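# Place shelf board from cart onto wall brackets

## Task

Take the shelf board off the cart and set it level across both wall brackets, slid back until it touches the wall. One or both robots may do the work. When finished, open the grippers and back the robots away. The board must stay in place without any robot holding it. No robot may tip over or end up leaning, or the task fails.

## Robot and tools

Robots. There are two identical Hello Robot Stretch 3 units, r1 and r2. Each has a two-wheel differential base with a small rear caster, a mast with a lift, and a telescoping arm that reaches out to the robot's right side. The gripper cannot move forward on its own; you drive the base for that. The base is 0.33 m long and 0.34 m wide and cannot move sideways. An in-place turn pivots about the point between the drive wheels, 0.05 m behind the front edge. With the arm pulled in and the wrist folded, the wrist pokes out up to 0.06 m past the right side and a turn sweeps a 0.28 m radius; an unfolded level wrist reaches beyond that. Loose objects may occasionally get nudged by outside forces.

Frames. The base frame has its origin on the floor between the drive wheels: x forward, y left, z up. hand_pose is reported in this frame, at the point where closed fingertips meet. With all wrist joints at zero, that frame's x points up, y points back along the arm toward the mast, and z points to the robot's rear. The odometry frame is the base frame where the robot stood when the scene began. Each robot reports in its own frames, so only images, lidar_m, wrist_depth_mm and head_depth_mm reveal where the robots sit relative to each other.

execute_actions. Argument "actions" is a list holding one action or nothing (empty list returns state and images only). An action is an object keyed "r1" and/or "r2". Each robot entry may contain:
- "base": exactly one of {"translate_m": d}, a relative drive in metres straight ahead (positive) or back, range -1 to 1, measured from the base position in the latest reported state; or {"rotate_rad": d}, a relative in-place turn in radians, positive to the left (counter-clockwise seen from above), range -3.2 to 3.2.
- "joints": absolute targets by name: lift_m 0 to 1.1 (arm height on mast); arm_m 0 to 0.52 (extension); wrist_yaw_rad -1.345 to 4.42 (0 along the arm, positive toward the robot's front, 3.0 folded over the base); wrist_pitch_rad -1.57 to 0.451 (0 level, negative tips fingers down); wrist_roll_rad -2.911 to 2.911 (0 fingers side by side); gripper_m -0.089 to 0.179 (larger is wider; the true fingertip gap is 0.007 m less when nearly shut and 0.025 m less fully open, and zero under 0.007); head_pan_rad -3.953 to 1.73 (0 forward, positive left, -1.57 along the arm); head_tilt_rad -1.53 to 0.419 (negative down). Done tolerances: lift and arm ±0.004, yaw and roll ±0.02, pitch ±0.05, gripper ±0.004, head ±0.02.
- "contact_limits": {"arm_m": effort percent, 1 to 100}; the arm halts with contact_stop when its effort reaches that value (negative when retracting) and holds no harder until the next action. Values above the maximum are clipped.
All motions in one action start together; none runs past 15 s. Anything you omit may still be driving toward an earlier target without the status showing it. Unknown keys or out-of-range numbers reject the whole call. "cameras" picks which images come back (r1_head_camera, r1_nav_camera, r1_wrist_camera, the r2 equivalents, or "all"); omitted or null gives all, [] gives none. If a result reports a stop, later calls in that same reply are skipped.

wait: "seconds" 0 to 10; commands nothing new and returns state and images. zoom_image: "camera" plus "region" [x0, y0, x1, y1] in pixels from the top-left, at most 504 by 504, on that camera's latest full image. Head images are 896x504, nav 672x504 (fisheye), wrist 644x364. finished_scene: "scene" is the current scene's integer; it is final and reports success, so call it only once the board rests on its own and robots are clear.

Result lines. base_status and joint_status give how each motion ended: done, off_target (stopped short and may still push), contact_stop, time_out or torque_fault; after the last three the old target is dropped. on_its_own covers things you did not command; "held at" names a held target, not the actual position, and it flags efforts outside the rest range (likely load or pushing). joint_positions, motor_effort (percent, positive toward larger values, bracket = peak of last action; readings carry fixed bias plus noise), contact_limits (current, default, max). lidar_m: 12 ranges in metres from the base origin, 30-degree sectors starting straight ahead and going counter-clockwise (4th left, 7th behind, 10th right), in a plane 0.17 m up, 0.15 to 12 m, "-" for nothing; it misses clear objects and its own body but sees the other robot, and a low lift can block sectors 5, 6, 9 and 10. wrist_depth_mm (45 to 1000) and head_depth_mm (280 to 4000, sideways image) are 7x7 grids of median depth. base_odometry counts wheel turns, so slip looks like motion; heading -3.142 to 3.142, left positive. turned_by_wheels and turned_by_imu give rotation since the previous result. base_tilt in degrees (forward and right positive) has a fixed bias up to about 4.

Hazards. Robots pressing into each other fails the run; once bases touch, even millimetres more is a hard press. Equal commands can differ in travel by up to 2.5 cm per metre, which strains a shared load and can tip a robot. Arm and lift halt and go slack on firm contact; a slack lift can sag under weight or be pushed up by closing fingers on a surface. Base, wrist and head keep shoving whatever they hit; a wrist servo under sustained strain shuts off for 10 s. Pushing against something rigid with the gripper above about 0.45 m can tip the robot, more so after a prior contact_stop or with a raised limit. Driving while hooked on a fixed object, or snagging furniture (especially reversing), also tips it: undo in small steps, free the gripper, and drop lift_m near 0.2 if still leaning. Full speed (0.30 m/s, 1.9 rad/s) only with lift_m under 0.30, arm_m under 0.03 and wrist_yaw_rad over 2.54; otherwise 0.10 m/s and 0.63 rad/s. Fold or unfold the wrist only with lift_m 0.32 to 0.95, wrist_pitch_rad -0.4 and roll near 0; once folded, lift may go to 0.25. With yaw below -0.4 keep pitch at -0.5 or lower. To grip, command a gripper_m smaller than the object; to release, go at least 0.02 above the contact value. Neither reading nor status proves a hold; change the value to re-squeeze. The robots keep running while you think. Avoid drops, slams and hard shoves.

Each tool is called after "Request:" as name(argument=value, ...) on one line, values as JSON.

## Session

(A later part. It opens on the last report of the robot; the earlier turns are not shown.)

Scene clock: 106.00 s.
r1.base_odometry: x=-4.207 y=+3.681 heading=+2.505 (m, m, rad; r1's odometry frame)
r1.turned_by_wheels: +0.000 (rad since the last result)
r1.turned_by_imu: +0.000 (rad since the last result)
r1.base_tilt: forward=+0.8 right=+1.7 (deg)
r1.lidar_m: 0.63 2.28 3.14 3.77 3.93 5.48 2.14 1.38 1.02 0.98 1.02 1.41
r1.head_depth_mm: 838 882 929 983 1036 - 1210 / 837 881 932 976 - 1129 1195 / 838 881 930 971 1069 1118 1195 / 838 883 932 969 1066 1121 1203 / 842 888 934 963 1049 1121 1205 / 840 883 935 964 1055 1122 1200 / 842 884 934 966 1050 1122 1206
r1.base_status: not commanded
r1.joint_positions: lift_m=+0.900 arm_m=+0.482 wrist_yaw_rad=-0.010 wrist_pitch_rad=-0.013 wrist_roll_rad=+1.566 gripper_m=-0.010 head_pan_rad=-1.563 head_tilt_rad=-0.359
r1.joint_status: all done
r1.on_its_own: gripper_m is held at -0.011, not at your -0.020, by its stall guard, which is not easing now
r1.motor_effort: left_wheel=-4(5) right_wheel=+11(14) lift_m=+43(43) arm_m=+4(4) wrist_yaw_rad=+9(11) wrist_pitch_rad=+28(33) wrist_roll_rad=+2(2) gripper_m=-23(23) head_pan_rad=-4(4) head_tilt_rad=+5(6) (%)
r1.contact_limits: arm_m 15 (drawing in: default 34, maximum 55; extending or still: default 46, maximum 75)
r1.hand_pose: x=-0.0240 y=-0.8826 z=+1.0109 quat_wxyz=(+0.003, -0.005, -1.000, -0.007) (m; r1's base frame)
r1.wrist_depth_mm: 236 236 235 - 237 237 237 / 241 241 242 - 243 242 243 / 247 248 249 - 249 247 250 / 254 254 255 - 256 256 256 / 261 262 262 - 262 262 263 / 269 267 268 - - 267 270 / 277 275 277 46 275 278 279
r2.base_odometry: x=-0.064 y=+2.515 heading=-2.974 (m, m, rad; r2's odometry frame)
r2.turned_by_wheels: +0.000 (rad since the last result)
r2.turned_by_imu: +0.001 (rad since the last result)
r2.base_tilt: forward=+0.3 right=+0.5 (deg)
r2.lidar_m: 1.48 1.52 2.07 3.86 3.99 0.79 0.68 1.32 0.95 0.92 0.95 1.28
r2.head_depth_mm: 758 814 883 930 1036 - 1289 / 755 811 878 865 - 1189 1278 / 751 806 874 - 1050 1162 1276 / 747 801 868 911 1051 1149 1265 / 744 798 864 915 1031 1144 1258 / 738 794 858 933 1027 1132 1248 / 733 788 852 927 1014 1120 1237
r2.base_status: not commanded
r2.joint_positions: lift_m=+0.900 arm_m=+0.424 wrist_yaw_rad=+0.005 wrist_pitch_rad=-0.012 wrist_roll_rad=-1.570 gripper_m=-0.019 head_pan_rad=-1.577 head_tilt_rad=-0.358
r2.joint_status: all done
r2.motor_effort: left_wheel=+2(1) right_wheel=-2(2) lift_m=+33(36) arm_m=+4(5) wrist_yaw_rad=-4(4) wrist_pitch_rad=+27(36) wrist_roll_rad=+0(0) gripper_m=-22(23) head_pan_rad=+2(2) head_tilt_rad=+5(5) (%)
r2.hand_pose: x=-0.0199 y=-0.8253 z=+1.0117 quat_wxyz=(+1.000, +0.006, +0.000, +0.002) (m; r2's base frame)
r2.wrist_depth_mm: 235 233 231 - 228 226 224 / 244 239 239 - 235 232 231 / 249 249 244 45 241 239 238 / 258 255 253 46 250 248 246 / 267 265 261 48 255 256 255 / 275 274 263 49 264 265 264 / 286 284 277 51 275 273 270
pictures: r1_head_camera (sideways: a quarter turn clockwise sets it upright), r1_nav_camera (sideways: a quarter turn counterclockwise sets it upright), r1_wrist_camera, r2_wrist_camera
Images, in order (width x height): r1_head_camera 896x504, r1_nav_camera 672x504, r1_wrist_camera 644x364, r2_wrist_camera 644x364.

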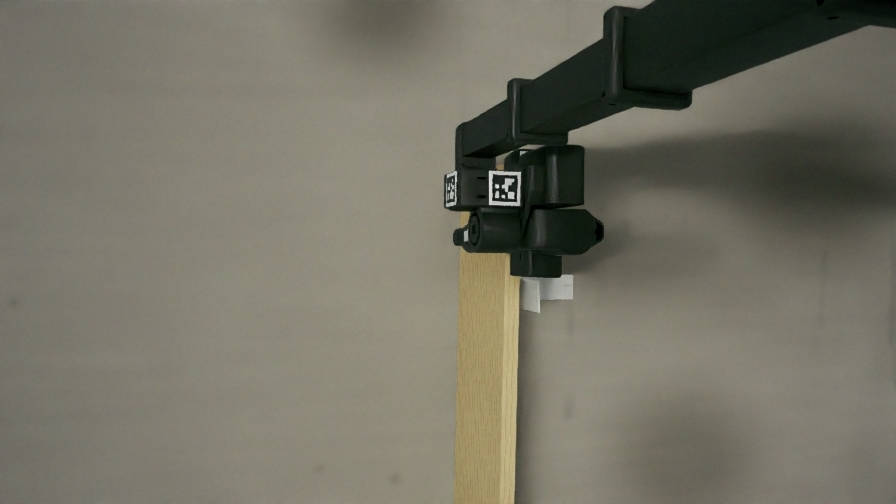

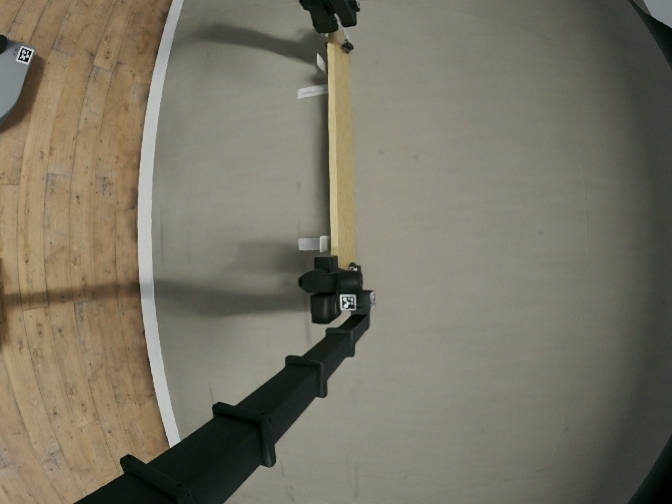

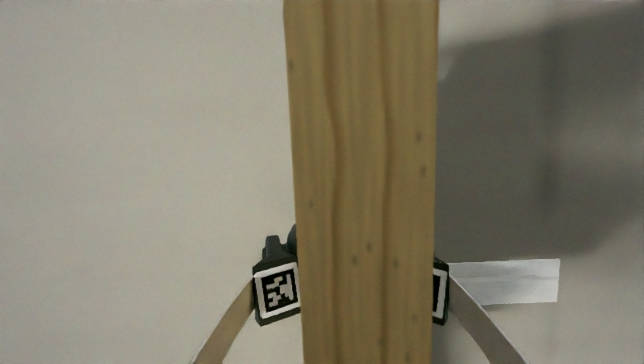

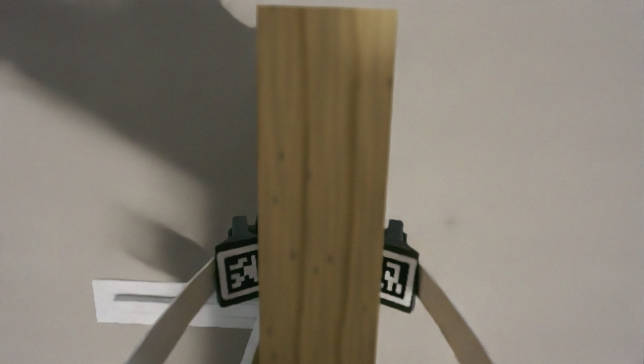

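Request:
execute_actions(actions=[{"r1": {"joints": {"lift_m": 0.888, "wrist_pitch_rad": 0.03}}, "r2": {"joints": {"lift_m": 0.888, "wrist_pitch_rad": 0.03}}}], cameras=["r1_wrist_camera", "r2_wrist_camera", "r1_nav_camera", "r1_head_camera"])

Scene clock: 106.90 s.
r1.base_odometry: x=-4.207 y=+3.681 heading=+2.505 (m, m, rad; r1's odometry frame)
r1.turned_by_wheels: +0.000 (rad since the last result)
r1.turned_by_imu: +0.000 (rad since the last result)
r1.base_tilt: forward=+0.6 right=+1.8 (deg)
r1.lidar_m: 0.63 2.28 3.14 3.77 3.95 5.43 2.14 1.38 1.02 0.98 1.02 1.41
r1.head_depth_mm: 838 883 930 986 1038 - 1206 / 838 883 931 981 - 1129 1195 / 838 882 933 978 1070 1121 1198 / 837 883 931 973 1065 1120 1200 / 840 882 935 973 1049 1120 1202 / 840 885 934 973 1052 1117 1201 / 841 886 935 975 1052 1123 1202
r1.base_status: not commanded
r1.joint_positions: lift_m=+0.888 arm_m=+0.482 wrist_yaw_rad=-0.010 wrist_pitch_rad=-0.035 wrist_roll_rad=+1.566 gripper_m=-0.010 head_pan_rad=-1.563 head_tilt_rad=-0.359
r1.joint_status: wrist_pitch_rad off_target (ended at -0.035, target +0.030); the others done
r1.on_its_own: gripper_m is held at -0.011, not at your -0.020, by its stall guard, which is not easing now
r1.motor_effort: left_wheel=-4(4) right_wheel=+10(10) lift_m=+42(43) arm_m=+4(4) wrist_yaw_rad=+8(9) wrist_pitch_rad=+27(32) wrist_roll_rad=+2(2) gripper_m=-23(23) head_pan_rad=-2(3) head_tilt_rad=+5(5) (%)
r1.hand_pose: x=-0.0240 y=-0.8819 z=+0.9933 quat_wxyz=(+0.002, -0.005, -1.000, -0.018) (m; r1's base frame)
r1.wrist_depth_mm: 232 234 236 - 239 240 241 / 236 239 241 - 246 245 249 / 243 245 247 - 251 253 253 / 250 251 253 - 258 260 262 / 258 258 261 - 265 268 270 / 265 265 266 - - 272 276 / 272 274 277 46 279 282 284
r2.base_odometry: x=-0.064 y=+2.515 heading=-2.974 (m, m, rad; r2's odometry frame)
r2.turned_by_wheels: +0.000 (rad since the last result)
r2.turned_by_imu: +0.000 (rad since the last result)
r2.base_tilt: forward=+0.1 right=+0.4 (deg)
r2.lidar_m: 1.47 1.52 2.07 3.86 4.01 0.79 0.67 1.32 0.95 0.91 0.95 1.29
r2.head_depth_mm: 757 815 882 929 1049 - - / 754 811 878 921 - 1190 1279 / 748 807 873 915 1060 1159 1271 / 745 802 868 909 1050 1152 1268 / 741 797 862 920 1031 1141 1254 / 737 793 856 932 1023 1135 1246 / 733 789 851 924 1018 1123 1234
r2.base_status: not commanded
r2.joint_positions: lift_m=+0.888 arm_m=+0.425 wrist_yaw_rad=+0.005 wrist_pitch_rad=-0.035 wrist_roll_rad=-1.570 gripper_m=-0.019 head_pan_rad=-1.577 head_tilt_rad=-0.358
r2.joint_status: wrist_pitch_rad off_target (ended at -0.035, target +0.030); the others done
r2.motor_effort: left_wheel=+3(3) right_wheel=-2(3) lift_m=+34(41) arm_m=+2(5) wrist_yaw_rad=-4(4) wrist_pitch_rad=+25(32) wrist_roll_rad=+0(0) gripper_m=-22(22) head_pan_rad=+2(2) head_tilt_rad=+5(5) (%)
r2.hand_pose: x=-0.0199 y=-0.8250 z=+0.9938 quat_wxyz=(+1.000, +0.018, +0.000, +0.003) (m; r2's base frame)
r2.wrist_depth_mm: 239 236 233 - 225 222 220 / 246 243 241 - 233 229 229 / 255 252 247 45 241 238 233 / 263 261 254 46 246 244 242 / 270 269 262 48 254 252 250 / 282 276 50 49 259 260 257 / 291 286 282 51 272 268 265
pictures: r1_head_camera (sideways: a quarter turn clockwise sets it upright), r1_nav_camera (sideways: a quarter turn counterclockwise sets it upright), r1_wrist_camera, r2_wrist_camera
Images, in order (width x height): r1_head_camera 896x504, r1_nav_camera 672x504, r1_wrist_camera 644x364, r2_wrist_camera 644x364.

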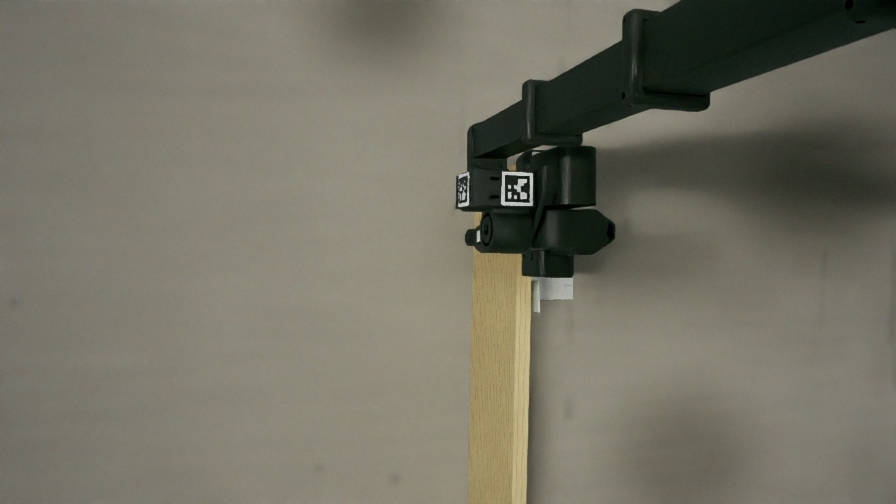

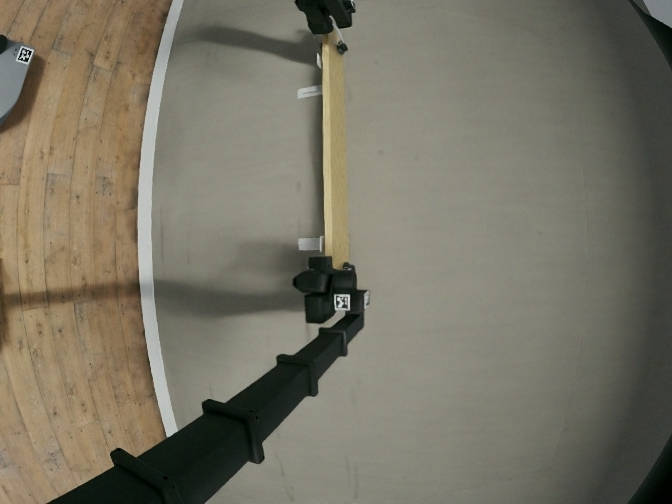

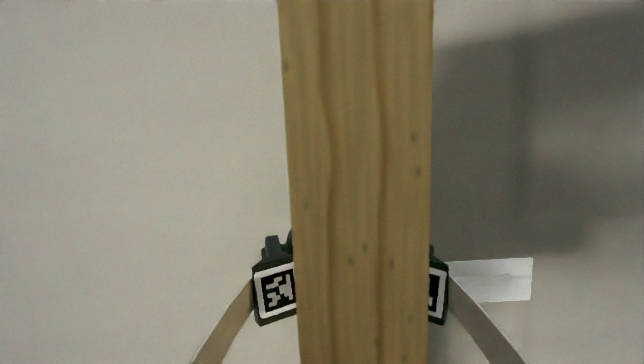

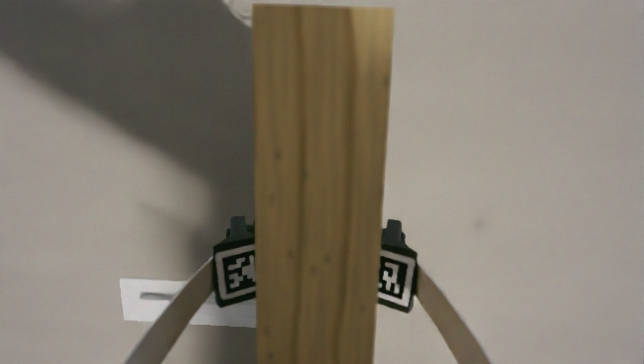

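Request:
execute_actions(actions=[{"r1": {"joints": {"lift_m": 0.877}}, "r2": {"joints": {"lift_m": 0.877}}}], cameras=["r1_wrist_camera", "r2_wrist_camera", "r1_nav_camera", "r1_head_camera"])

Scene clock: 107.83 s.
r1.base_odometry: x=-4.207 y=+3.681 heading=+2.505 (m, m, rad; r1's odometry frame)
r1.turned_by_wheels: +0.000 (rad since the last result)
r1.turned_by_imu: +0.000 (rad since the last result)
r1.base_tilt: forward=+0.7 right=+1.7 (deg)
r1.lidar_m: 0.63 2.27 3.14 3.78 3.95 5.47 2.14 1.38 1.01 0.98 1.02 1.41
r1.head_depth_mm: 836 879 927 984 1046 - - / 839 881 929 986 - 1125 1200 / 839 883 932 978 1069 1119 1200 / 838 884 935 979 1068 1124 1199 / 841 885 933 970 1051 1117 1202 / 841 886 934 971 1053 1122 1201 / 840 885 935 974 1052 1123 1204
r1.base_status: not commanded
r1.joint_positions: lift_m=+0.877 arm_m=+0.482 wrist_yaw_rad=-0.010 wrist_pitch_rad=-0.017 wrist_roll_rad=+1.566 gripper_m=-0.010 head_pan_rad=-1.563 head_tilt_rad=-0.359
r1.joint_status: all done
r1.on_its_own: gripper_m is held at -0.011, not at your -0.020, by its stall guard, which is not easing now
r1.motor_effort: left_wheel=-4(4) right_wheel=+10(10) lift_m=+40(41) arm_m=+4(5) wrist_yaw_rad=+9(9) wrist_pitch_rad=+20(27) wrist_roll_rad=+2(2) gripper_m=-21(23) head_pan_rad=-3(3) head_tilt_rad=+5(6) (%)
r1.hand_pose: x=-0.0240 y=-0.8825 z=+0.9869 quat_wxyz=(+0.003, -0.005, -1.000, -0.009) (m; r1's base frame)
r1.wrist_depth_mm: 236 234 235 - 237 236 236 / 239 242 243 - 242 242 245 / 247 248 248 - 249 250 251 / 254 253 255 - 257 256 257 / 261 262 260 - 263 264 264 / 269 267 269 - - 270 271 / 274 278 276 275 - 279 279
r2.base_odometry: x=-0.064 y=+2.515 heading=-2.974 (m, m, rad; r2's odometry frame)
r2.turned_by_wheels: +0.000 (rad since the last result)
r2.turned_by_imu: +0.000 (rad since the last result)
r2.base_tilt: forward=+0.2 right=+0.5 (deg)
r2.lidar_m: 1.47 1.53 2.07 3.84 4.01 0.79 0.68 1.31 0.95 0.92 0.95 1.28
r2.head_depth_mm: 758 816 886 932 1051 - - / 755 812 878 921 - 1190 1274 / 751 806 875 924 1062 1163 1277 / 746 804 866 913 1053 1153 1271 / 741 797 863 916 1032 1139 1257 / 737 793 855 933 1022 1132 1252 / 732 790 851 925 1019 1125 1236
r2.base_status: not commanded
r2.joint_positions: lift_m=+0.877 arm_m=+0.425 wrist_yaw_rad=+0.005 wrist_pitch_rad=-0.018 wrist_roll_rad=-1.570 gripper_m=-0.019 head_pan_rad=-1.577 head_tilt_rad=-0.358
r2.joint_status: all done
r2.motor_effort: left_wheel=+3(3) right_wheel=-2(2) lift_m=+33(29) arm_m=+2(3) wrist_yaw_rad=-4(4) wrist_pitch_rad=+19(26) wrist_roll_rad=+0(0) gripper_m=-21(22) head_pan_rad=+2(2) head_tilt_rad=+6(5) (%)
r2.hand_pose: x=-0.0199 y=-0.8255 z=+0.9870 quat_wxyz=(+1.000, +0.010, +0.000, +0.003) (m; r2's base frame)
r2.wrist_depth_mm: 234 234 232 - 227 225 223 / 240 242 240 - 234 231 230 / 250 248 245 - 239 238 238 / 257 257 252 46 248 245 245 / 270 267 260 47 254 254 251 / 275 272 262 49 262 262 259 / 288 285 280 50 272 271 268
pictures: r1_head_camera (sideways: a quarter turn clockwise sets it upright), r1_nav_camera (sideways: a quarter turn counterclockwise sets it upright), r1_wrist_camera, r2_wrist_camera
Images, in order (width x height): r1_head_camera 896x504, r1_nav_camera 672x504, r1_wrist_camera 644x364, r2_wrist_camera 644x364.

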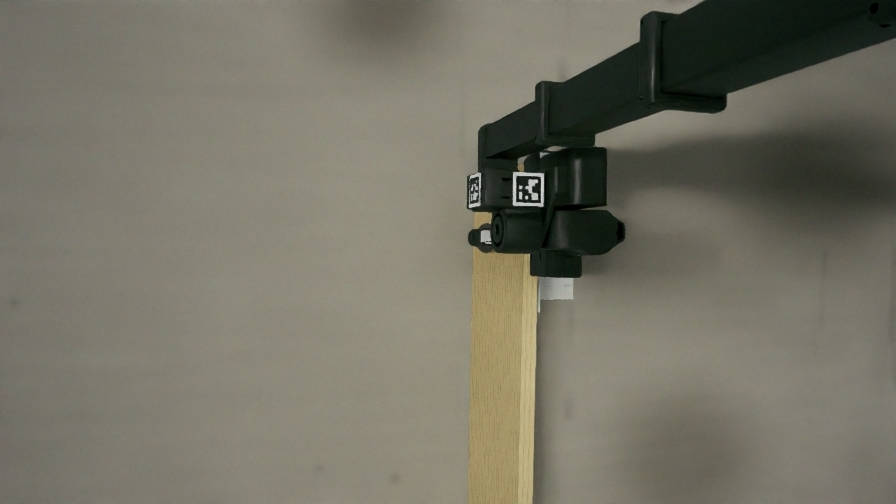

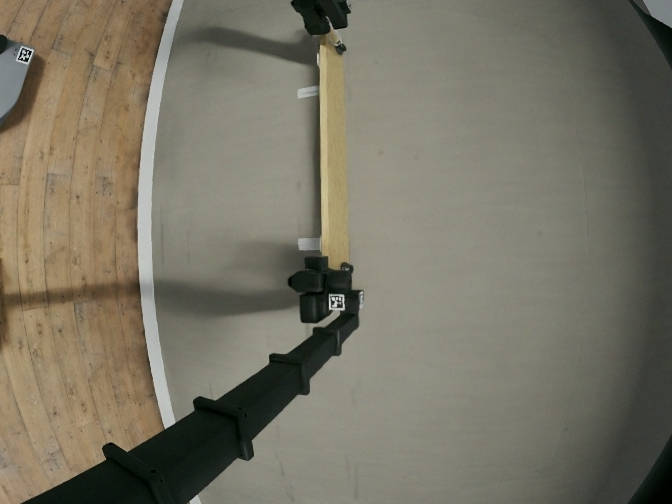

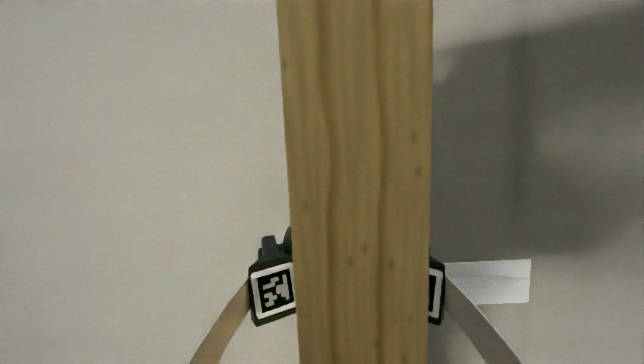

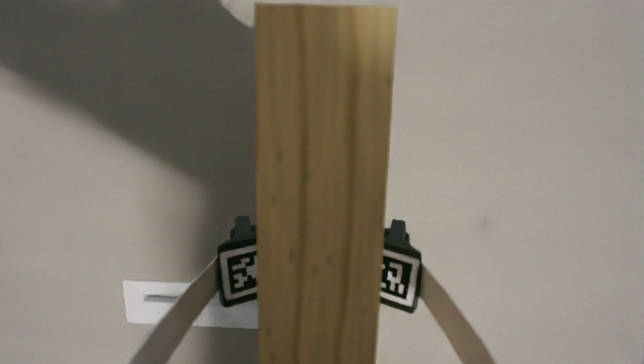

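Request:
execute_actions(actions=[{"r1": {"joints": {"lift_m": 0.869, "wrist_pitch_rad": 0.022}}, "r2": {"joints": {"lift_m": 0.869, "wrist_pitch_rad": 0.022}}}], cameras=["r1_wrist_camera", "r2_wrist_camera", "r1_nav_camera", "r1_head_camera"])

Scene clock: 108.80 s.
r1.base_odometry: x=-4.207 y=+3.681 heading=+2.505 (m, m, rad; r1's odometry frame)
r1.turned_by_wheels: +0.000 (rad since the last result)
r1.turned_by_imu: +0.000 (rad since the last result)
r1.base_tilt: forward=+0.7 right=+1.8 (deg)
r1.lidar_m: 0.63 2.28 3.15 3.78 3.95 5.44 2.14 1.38 1.02 0.98 1.02 1.41
r1.head_depth_mm: 838 879 931 986 1047 - - / 837 880 930 988 1031 1124 1196 / 840 883 932 979 - 1117 1196 / 839 882 933 973 1057 1120 1196 / 840 884 935 970 1050 1122 1201 / 840 887 933 974 1050 1124 1200 / 841 886 937 973 1052 1125 1204
r1.base_status: not commanded
r1.joint_positions: lift_m=+0.869 arm_m=+0.482 wrist_yaw_rad=-0.010 wrist_pitch_rad=-0.005 wrist_roll_rad=+1.566 gripper_m=-0.010 head_pan_rad=-1.563 head_tilt_rad=-0.359
r1.joint_status: all done
r1.on_its_own: gripper_m is held at -0.011, not at your -0.020, by its stall guard, which is not easing now
r1.motor_effort: left_wheel=-4(4) right_wheel=+10(10) lift_m=+40(39) arm_m=+3(4) wrist_yaw_rad=+9(9) wrist_pitch_rad=+11(19) wrist_roll_rad=+2(2) gripper_m=-20(21) head_pan_rad=-3(3) head_tilt_rad=+5(5) (%)
r1.hand_pose: x=-0.0240 y=-0.8828 z=+0.9822 quat_wxyz=(+0.003, -0.005, -1.000, -0.003) (m; r1's base frame)
r1.wrist_depth_mm: 237 237 236 - 237 234 235 / 242 243 242 - 241 240 241 / 249 249 248 - 247 247 248 / 257 256 255 - 254 255 252 / 264 265 263 - 262 259 260 / 272 270 270 - - 265 268 / 279 279 278 - 275 275 274
r2.base_odometry: x=-0.064 y=+2.515 heading=-2.974 (m, m, rad; r2's odometry frame)
r2.turned_by_wheels: +0.000 (rad since the last result)
r2.turned_by_imu: +0.000 (rad since the last result)
r2.base_tilt: forward=+0.1 right=+0.6 (deg)
r2.lidar_m: 1.48 1.53 2.07 3.86 4.02 0.79 0.68 1.32 0.95 0.92 0.95 1.28
r2.head_depth_mm: 759 816 887 928 1064 - - / 755 811 883 920 - 1193 1280 / 750 809 876 917 1070 1164 1278 / 746 801 866 910 1055 1151 1273 / 742 798 862 917 1035 1140 1257 / 738 794 856 931 1022 1132 1247 / 732 790 852 928 1017 1124 1236
r2.base_status: not commanded
r2.joint_positions: lift_m=+0.869 arm_m=+0.425 wrist_yaw_rad=+0.005 wrist_pitch_rad=-0.006 wrist_roll_rad=-1.570 gripper_m=-0.019 head_pan_rad=-1.577 head_tilt_rad=-0.358
r2.joint_status: all done
r2.motor_effort: left_wheel=+3(3) right_wheel=-3(3) lift_m=+31(28) arm_m=+3(2) wrist_yaw_rad=-4(4) wrist_pitch_rad=+11(20) wrist_roll_rad=+0(0) gripper_m=-20(21) head_pan_rad=+2(2) head_tilt_rad=+5(5) (%)
r2.hand_pose: x=-0.0199 y=-0.8258 z=+0.9823 quat_wxyz=(+1.000, +0.003, +0.000, +0.003) (m; r2's base frame)
r2.wrist_depth_mm: 231 232 231 - 228 226 225 / 240 240 236 - 233 233 231 / 248 246 245 - 240 240 239 / 256 255 251 46 246 247 248 / 263 263 260 47 255 257 254 / 275 269 262 49 263 264 265 / 287 280 280 50 275 273 272
pictures: r1_head_camera (sideways: a quarter turn clockwise sets it upright), r1_nav_camera (sideways: a quarter turn counterclockwise sets it upright), r1_wrist_camera, r2_wrist_camera
Images, in order (width x height): r1_head_camera 896x504, r1_nav_camera 672x504, r1_wrist_camera 644x364, r2_wrist_camera 644x364.

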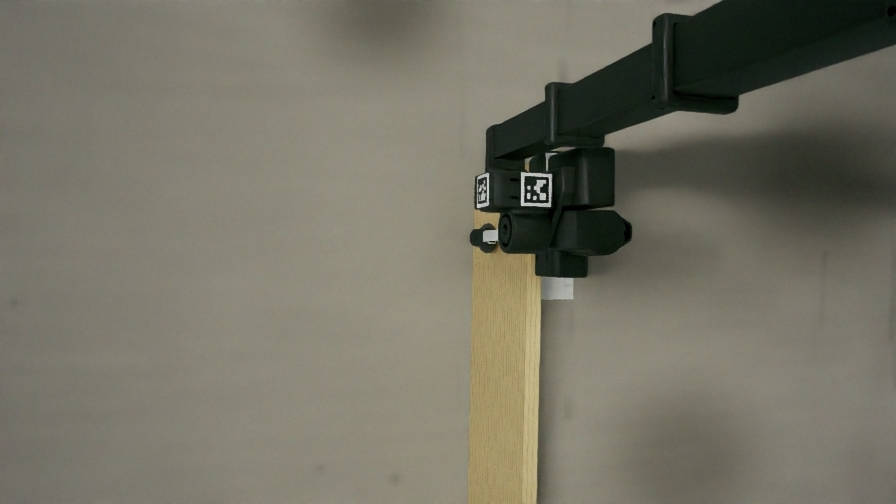

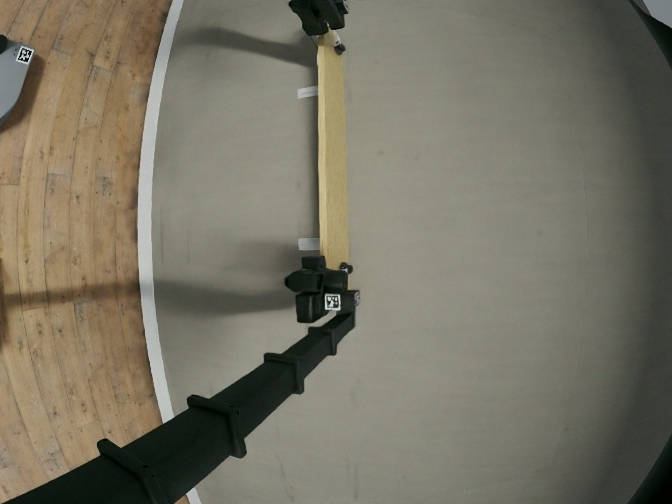

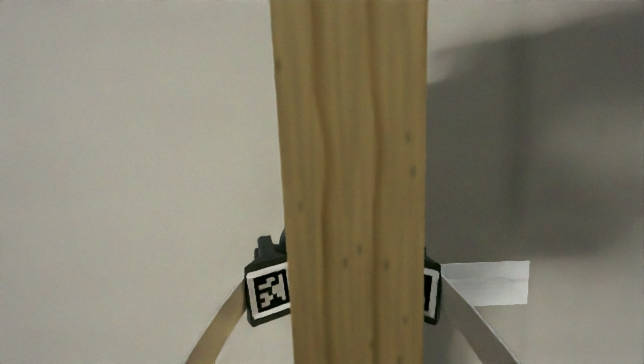

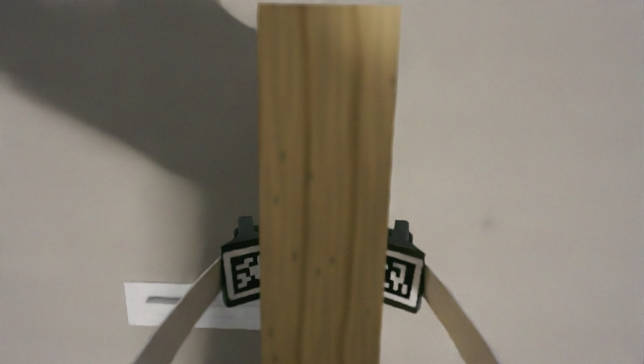

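Request:
execute_actions(actions=[{"r1": {"joints": {"arm_m": 0.496}, "contact_limits": {"arm_m": 15}}, "r2": {"joints": {"arm_m": 0.432}, "contact_limits": {"arm_m": 8}}}], cameras=["r1_wrist_camera", "r2_wrist_camera", "r1_nav_camera", "r1_head_camera"])

Scene clock: 110.03 s.
r1.base_odometry: x=-4.207 y=+3.681 heading=+2.504 (m, m, rad; r1's odometry frame)
r1.turned_by_wheels: +0.000 (rad since the last result)
r1.turned_by_imu: +0.000 (rad since the last result)
r1.base_tilt: forward=+0.7 right=+1.8 (deg)
r1.lidar_m: 0.63 2.27 3.14 3.79 3.94 5.45 2.14 1.38 1.02 0.98 1.02 1.41
r1.head_depth_mm: 837 882 928 988 1046 - - / 838 884 931 988 - 1131 1198 / 840 883 931 980 1069 1119 1198 / 840 887 934 979 1071 1122 1198 / 839 883 932 971 1048 1123 1205 / 840 887 934 974 1052 1121 1201 / 843 886 937 975 1055 1120 1200
r1.base_status: not commanded
r1.joint_positions: lift_m=+0.869 arm_m=+0.495 wrist_yaw_rad=-0.015 wrist_pitch_rad=-0.009 wrist_roll_rad=+1.566 gripper_m=-0.010 head_pan_rad=-1.563 head_tilt_rad=-0.359
r1.joint_status: all done
r1.on_its_own: gripper_m is held at -0.011, not at your -0.020, by its stall guard, which is not easing now; wrist_yaw_rad is at rest, and its effort (+13) is outside its rest range (-12 to +12)
r1.motor_effort: left_wheel=-5(7) right_wheel=+15(19) lift_m=+40(40) arm_m=+12(16) wrist_yaw_rad=+13(13) wrist_pitch_rad=+13(13) wrist_roll_rad=+2(2) gripper_m=-20(20) head_pan_rad=-3(3) head_tilt_rad=+6(5) (%)
r1.contact_limits: arm_m 15 (drawing in: default 34, maximum 55; extending or still: default 46, maximum 75)
r1.hand_pose: x=-0.0251 y=-0.8962 z=+0.9812 quat_wxyz=(+0.003, -0.007, -1.000, -0.005) (m; r1's base frame)
r1.wrist_depth_mm: 225 225 224 - 224 224 223 / 228 230 229 - 230 229 229 / 235 236 235 - 235 234 234 / 243 243 242 - 241 241 241 / 248 249 248 - 248 248 247 / 257 255 255 - - 251 253 / 263 261 263 - 263 261 261
r2.base_odometry: x=-0.064 y=+2.515 heading=-2.975 (m, m, rad; r2's odometry frame)
r2.turned_by_wheels: +0.000 (rad since the last result)
r2.turned_by_imu: +0.000 (rad since the last result)
r2.base_tilt: forward=+0.1 right=+0.5 (deg)
r2.lidar_m: 1.47 1.53 2.07 3.86 4.00 0.79 0.68 1.32 0.96 0.92 0.95 1.28
r2.head_depth_mm: 758 815 884 931 1055 - - / 754 814 882 923 - 1192 1277 / 751 807 876 927 1063 1159 1267 / 746 802 870 910 1059 1152 1270 / 743 798 863 917 1032 1140 1263 / 739 792 858 933 1022 1137 1241 / 733 790 854 928 1019 1123 1238
r2.base_status: not commanded
r2.joint_positions: lift_m=+0.869 arm_m=+0.431 wrist_yaw_rad=+0.001 wrist_pitch_rad=-0.007 wrist_roll_rad=-1.570 gripper_m=-0.019 head_pan_rad=-1.577 head_tilt_rad=-0.358
r2.joint_status: all done
r2.motor_effort: left_wheel=-3(3) right_wheel=+5(5) lift_m=+31(31) arm_m=+7(9) wrist_yaw_rad=-2(4) wrist_pitch_rad=+12(12) wrist_roll_rad=+0(0) gripper_m=-19(20) head_pan_rad=+2(2) head_tilt_rad=+5(5) (%)
r2.contact_limits: arm_m 8 (drawing in: default 16, maximum 26; extending or still: default 23, maximum 37)
r2.hand_pose: x=-0.0208 y=-0.8323 z=+0.9820 quat_wxyz=(+1.000, +0.004, +0.000, +0.001) (m; r2's base frame)
r2.wrist_depth_mm: 227 226 224 - 222 219 219 / 232 232 232 - 229 226 225 / 242 242 239 - 236 235 232 / 250 247 248 - 243 240 239 / 258 256 254 - 251 250 247 / 266 264 - - - 258 255 / 275 275 274 - 270 267 266
pictures: r1_head_camera (sideways: a quarter turn clockwise sets it upright), r1_nav_camera (sideways: a quarter turn counterclockwise sets it upright), r1_wrist_camera, r2_wrist_camera
Images, in order (width x height): r1_head_camera 896x504, r1_nav_camera 672x504, r1_wrist_camera 644x364, r2_wrist_camera 644x364.

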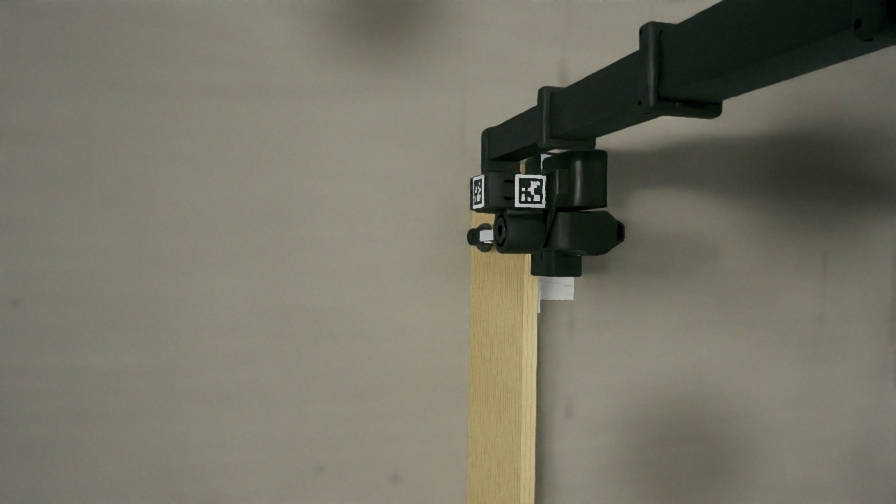

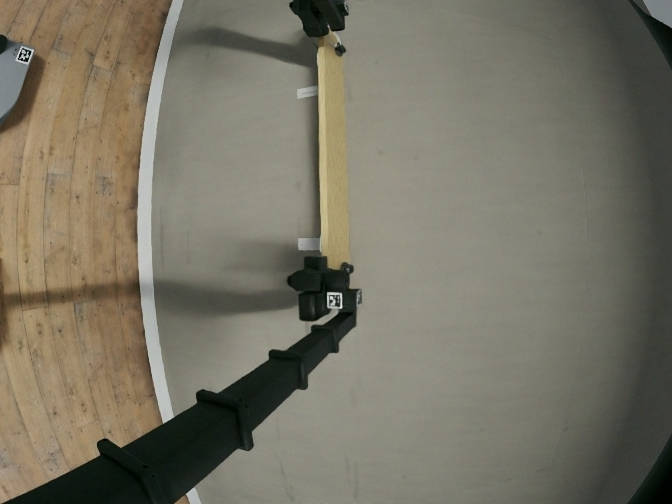

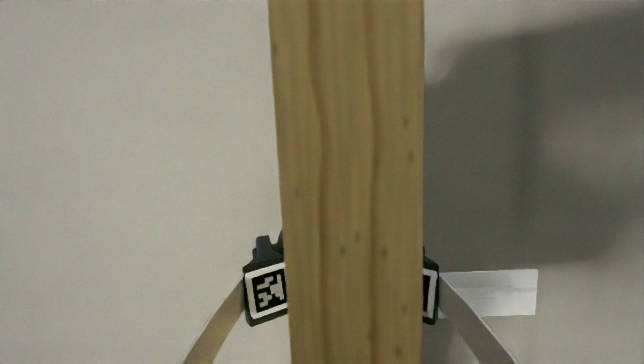

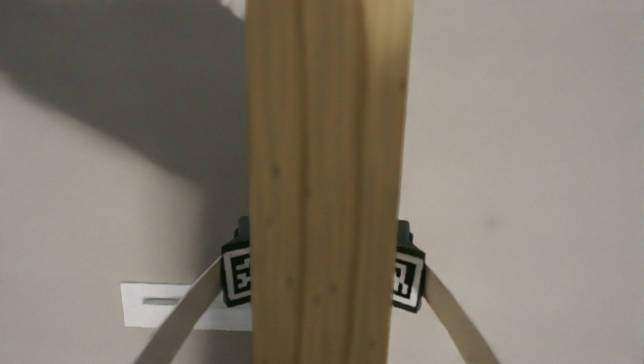

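Request:
execute_actions(actions=[{"r1": {"joints": {"gripper_m": 0.10, "arm_m": 0.49}}, "r2": {"joints": {"gripper_m": 0.10, "arm_m": 0.427}}}], cameras=["r1_wrist_camera", "r2_wrist_camera", "r1_nav_camera", "r1_head_camera"])

Scene clock: 111.90 s.
r1.base_odometry: x=-4.207 y=+3.681 heading=+2.505 (m, m, rad; r1's odometry frame)
r1.turned_by_wheels: +0.000 (rad since the last result)
r1.turned_by_imu: +0.001 (rad since the last result)
r1.base_tilt: forward=+0.7 right=+1.8 (deg)
r1.lidar_m: 0.63 2.27 3.14 3.78 3.97 5.52 2.14 1.38 1.02 0.98 1.02 1.41
r1.head_depth_mm: 836 881 931 984 1044 - - / 839 881 932 982 - 1127 1198 / 840 883 931 979 1070 1117 1197 / 839 881 935 971 1070 1117 1201 / 841 885 934 970 1048 1118 1201 / 843 882 932 972 1049 1122 1202 / 843 884 935 977 1054 1124 1201
r1.base_status: not commanded
r1.joint_positions: lift_m=+0.869 arm_m=+0.490 wrist_yaw_rad=-0.002 wrist_pitch_rad=+0.000 wrist_roll_rad=+1.566 gripper_m=+0.100 head_pan_rad=-1.563 head_tilt_rad=-0.359
r1.joint_status: all done
r1.motor_effort: left_wheel=-1(6) right_wheel=+2(15) lift_m=+40(40) arm_m=-5(8) wrist_yaw_rad=+2(13) wrist_pitch_rad=+9(13) wrist_roll_rad=+2(2) gripper_m=+0(81) head_pan_rad=-3(3) head_tilt_rad=+6(5) (%)
r1.hand_pose: x=-0.0219 y=-0.8915 z=+0.9834 quat_wxyz=(+0.003, -0.001, -1.000, +0.000) (m; r1's base frame)
r1.wrist_depth_mm: 229 228 228 - - 225 224 / 234 234 233 - - 232 230 / 241 241 240 239 - 238 237 / 247 248 248 245 - 243 244 / 255 254 253 253 - 251 250 / 263 263 260 261 - 255 259 / 271 271 272 267 - 267 265
r2.base_odometry: x=-0.064 y=+2.515 heading=-2.975 (m, m, rad; r2's odometry frame)
r2.turned_by_wheels: +0.000 (rad since the last result)
r2.turned_by_imu: +0.001 (rad since the last result)
r2.base_tilt: forward=+0.2 right=+0.5 (deg)
r2.lidar_m: 1.47 1.52 2.07 3.86 4.01 0.79 0.68 1.31 0.95 0.92 0.95 1.29
r2.head_depth_mm: 759 815 885 930 1059 - - / 754 810 879 917 - 1187 1273 / 749 806 873 917 1069 1163 1272 / 745 803 867 909 1054 1152 1277 / 742 797 864 917 1032 1141 1256 / 737 792 857 934 1021 1135 1248 / 733 788 854 925 1015 1125 1234
r2.base_status: not commanded
r2.joint_positions: lift_m=+0.869 arm_m=+0.427 wrist_yaw_rad=+0.003 wrist_pitch_rad=-0.003 wrist_roll_rad=-1.570 gripper_m=+0.100 head_pan_rad=-1.577 head_tilt_rad=-0.358
r2.joint_status: all done
r2.motor_effort: left_wheel=+1(3) right_wheel=+1(5) lift_m=+33(33) arm_m=-1(6) wrist_yaw_rad=-3(3) wrist_pitch_rad=+10(12) wrist_roll_rad=+0(0) gripper_m=+0(80) head_pan_rad=+3(2) head_tilt_rad=+5(5) (%)
r2.hand_pose: x=-0.0205 y=-0.8284 z=+0.9830 quat_wxyz=(+1.000, +0.002, +0.000, +0.001) (m; r2's base frame)
r2.wrist_depth_mm: 229 228 227 - 224 223 221 / 234 236 233 - 231 229 228 / 243 241 241 - 239 238 235 / 253 250 249 - 246 245 245 / 260 259 - - 254 253 252 / 270 265 266 - 264 259 259 / 279 277 278 - 272 273 270
pictures: r1_head_camera (sideways: a quarter turn clockwise sets it upright), r1_nav_camera (sideways: a quarter turn counterclockwise sets it upright), r1_wrist_camera, r2_wrist_camera
Images, in order (width x height): r1_head_camera 896x504, r1_nav_camera 672x504, r1_wrist_camera 644x364, r2_wrist_camera 644x364.

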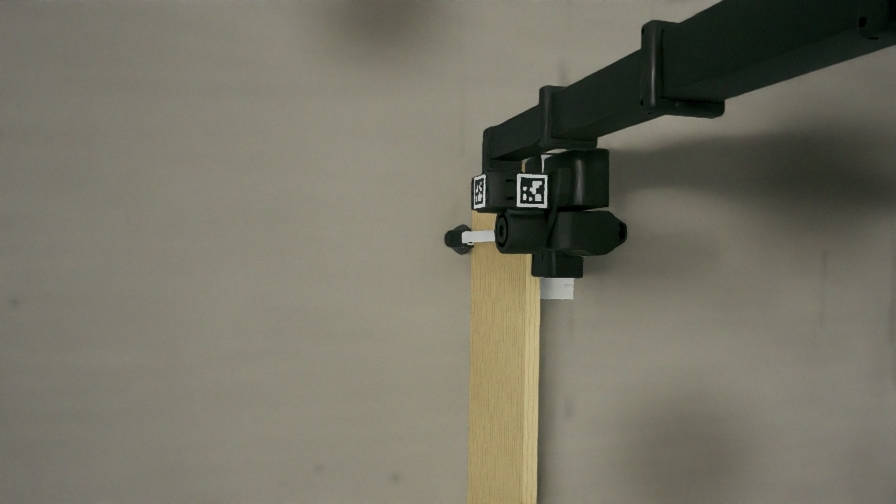

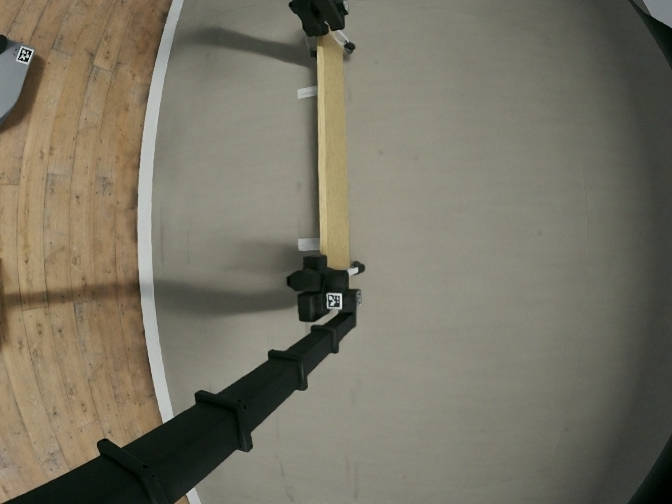

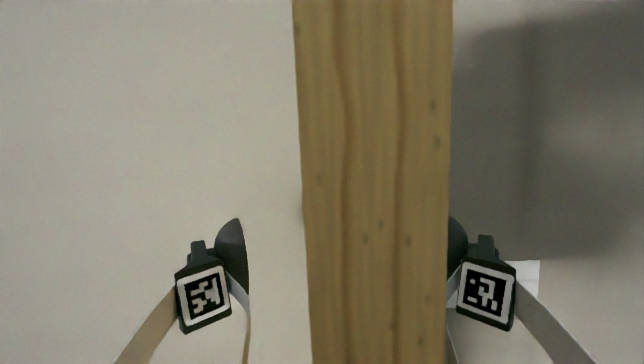

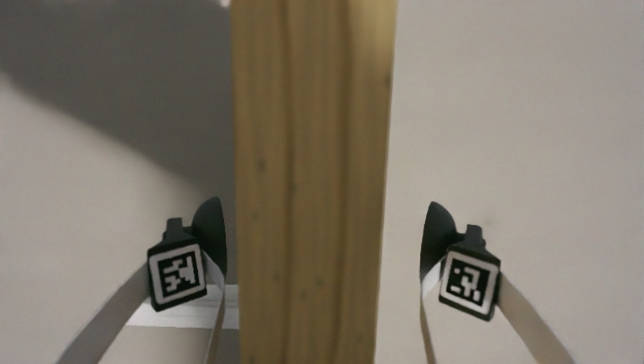

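Request:
execute_actions(actions=[{"r1": {"joints": {"arm_m": 0.30}}, "r2": {"joints": {"arm_m": 0.235}}}])

Scene clock: 114.80 s.
r1.base_odometry: x=-4.207 y=+3.681 heading=+2.505 (m, m, rad; r1's odometry frame)
r1.turned_by_wheels: +0.000 (rad since the last result)
r1.turned_by_imu: +0.000 (rad since the last result)
r1.base_tilt: forward=+0.8 right=+1.8 (deg)
r1.lidar_m: 0.63 2.27 3.16 3.78 3.95 5.47 2.14 1.37 1.02 0.98 1.02 1.41
r1.head_depth_mm: 839 881 932 985 1044 - - / 838 882 933 986 1028 - 1195 / 838 882 931 979 923 - 1202 / 840 883 931 973 1041 1139 1200 / 840 885 933 971 1054 1116 1201 / 840 889 934 977 1054 1122 1204 / 843 885 936 975 1053 1127 1203
r1.base_status: not commanded
r1.joint_positions: lift_m=+0.869 arm_m=+0.300 wrist_yaw_rad=-0.001 wrist_pitch_rad=+0.001 wrist_roll_rad=+1.567 gripper_m=+0.100 head_pan_rad=-1.563 head_tilt_rad=-0.359
r1.joint_status: all done
r1.motor_effort: left_wheel=-1(1) right_wheel=+2(2) lift_m=+40(40) arm_m=-5(4) wrist_yaw_rad=+1(2) wrist_pitch_rad=+9(9) wrist_roll_rad=+1(1) gripper_m=+1(0) head_pan_rad=-4(3) head_tilt_rad=+6(6) (%)
r1.hand_pose: x=-0.0216 y=-0.7015 z=+0.9836 quat_wxyz=(+0.002, -0.001, -1.000, +0.000) (m; r1's base frame)
r1.wrist_depth_mm: 409 406 406 404 402 399 401 / 418 419 416 414 414 412 412 / 435 431 425 423 424 423 420 / 440 441 441 435 433 439 435 / 457 456 455 455 451 447 446 / 472 470 475 464 461 460 460 / 489 482 484 472 474 473 473
r2.base_odometry: x=-0.064 y=+2.515 heading=-2.975 (m, m, rad; r2's odometry frame)
r2.turned_by_wheels: +0.000 (rad since the last result)
r2.turned_by_imu: +0.001 (rad since the last result)
r2.base_tilt: forward=+0.4 right=+0.7 (deg)
r2.lidar_m: 1.47 1.53 2.06 3.87 4.00 0.79 0.67 1.32 0.95 0.92 0.95 1.28
r2.head_depth_mm: 757 817 885 929 1062 - - / 753 812 879 922 1027 - 1276 / 749 807 873 916 - 1207 1273 / 745 802 869 911 1010 1190 1267 / 742 798 861 927 1001 1141 1255 / 739 793 858 933 1022 1135 1246 / 733 791 855 924 1015 1126 1238
r2.base_status: not commanded
r2.joint_positions: lift_m=+0.869 arm_m=+0.235 wrist_yaw_rad=+0.002 wrist_pitch_rad=-0.002 wrist_roll_rad=-1.570 gripper_m=+0.100 head_pan_rad=-1.577 head_tilt_rad=-0.358
r2.joint_status: all done
r2.motor_effort: left_wheel=+1(0) right_wheel=+1(1) lift_m=+34(33) arm_m=-1(1) wrist_yaw_rad=-3(2) wrist_pitch_rad=+9(10) wrist_roll_rad=+0(0) gripper_m=+1(0) head_pan_rad=+3(3) head_tilt_rad=+5(4) (%)
r2.hand_pose: x=-0.0206 y=-0.6364 z=+0.9833 quat_wxyz=(+1.000, +0.001, +0.000, +0.001) (m; r2's base frame)
r2.wrist_depth_mm: 414 413 410 404 406 399 399 / 430 420 424 422 417 415 415 / 435 439 435 430 430 427 429 / 446 457 450 443 445 439 440 / 471 465 460 459 460 453 453 / 483 482 475 478 479 472 465 / 509 495 502 489 495 489 482
pictures: r1_head_camera (sideways: a quarter turn clockwise sets it upright), r1_nav_camera (sideways: a quarter turn counterclockwise sets it upright), r1_wrist_camera, r2_head_camera (sideways: a quarter turn clockwise sets it upright), r2_nav_camera (sideways: a quarter turn counterclockwise sets it upright), r2_wrist_camera
Images, in order (width x height): r1_head_camera 896x504, r1_nav_camera 672x504, r1_wrist_camera 644x364, r2_head_camera 896x504, r2_nav_camera 672x504, r2_wrist_camera 644x364.

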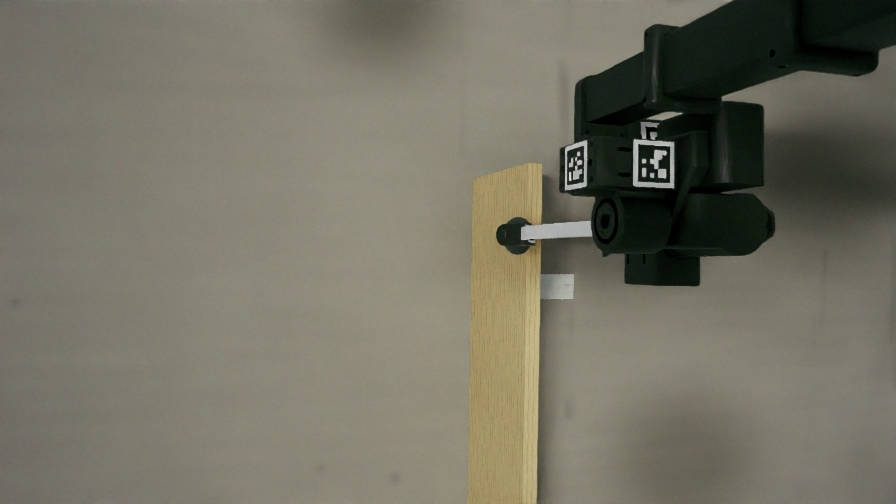

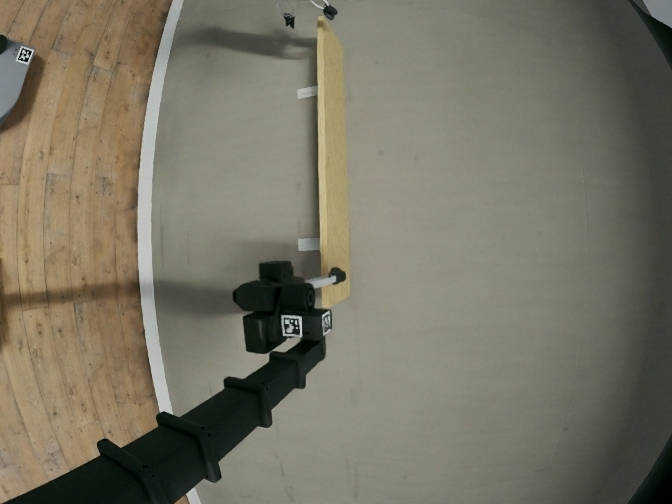

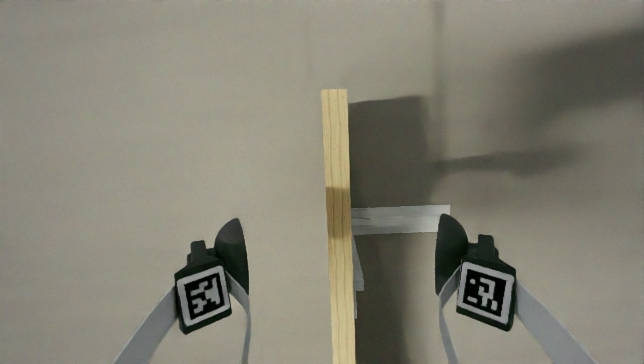

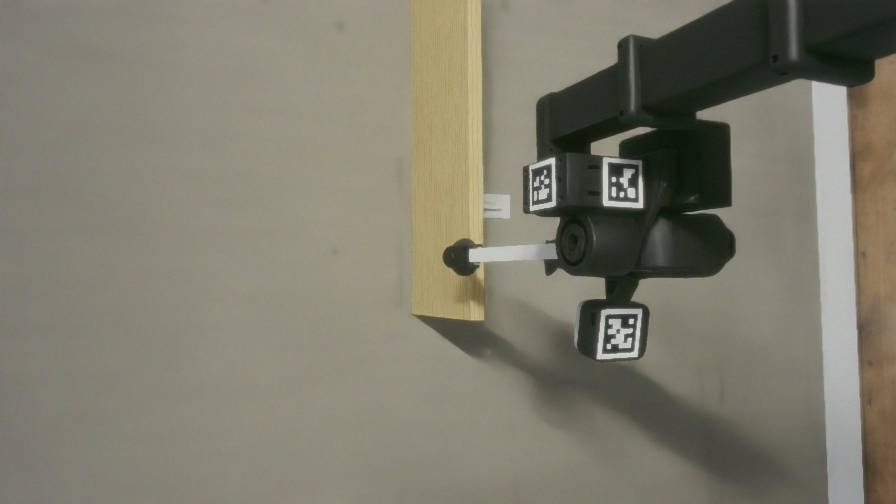

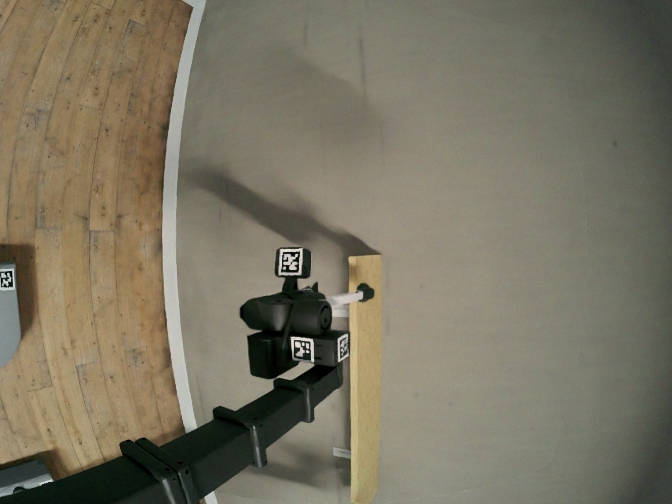

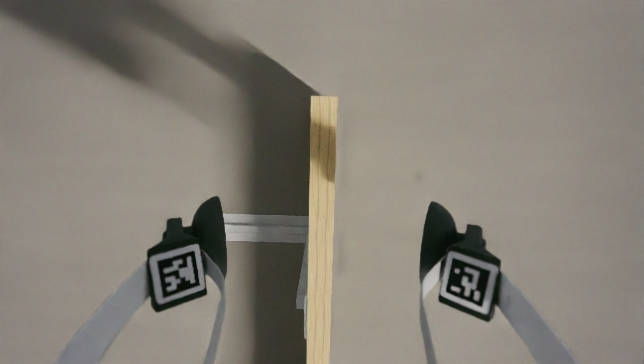

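Request:
zoom_image(camera="r1_head_camera", region=[420, 140, 620, 320])

Request:
zoom_image(camera="r2_head_camera", region=[370, 180, 560, 360])

Region (420, 140, 620, 320) of r1_head_camera's 896x504 image, scaled by 2.520, with more detail than that image has; it fills the top 454 rows of this view, and the rest is white.

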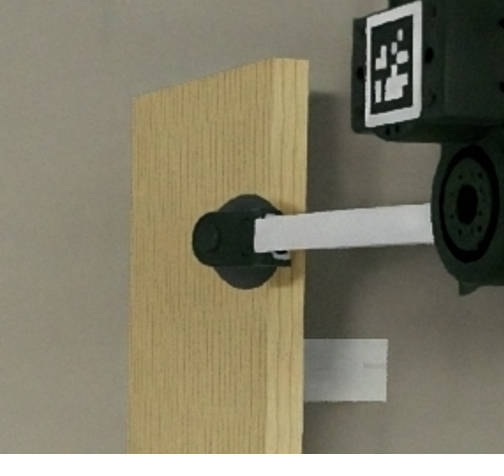

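Region (370, 180, 560, 360) of r2_head_camera's 896x504 image, scaled by 2.653, with more detail than that image has; it fills the top 477 rows of this view, and the rest is white.

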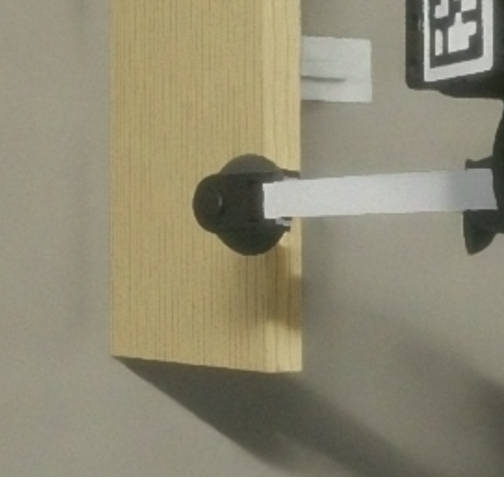

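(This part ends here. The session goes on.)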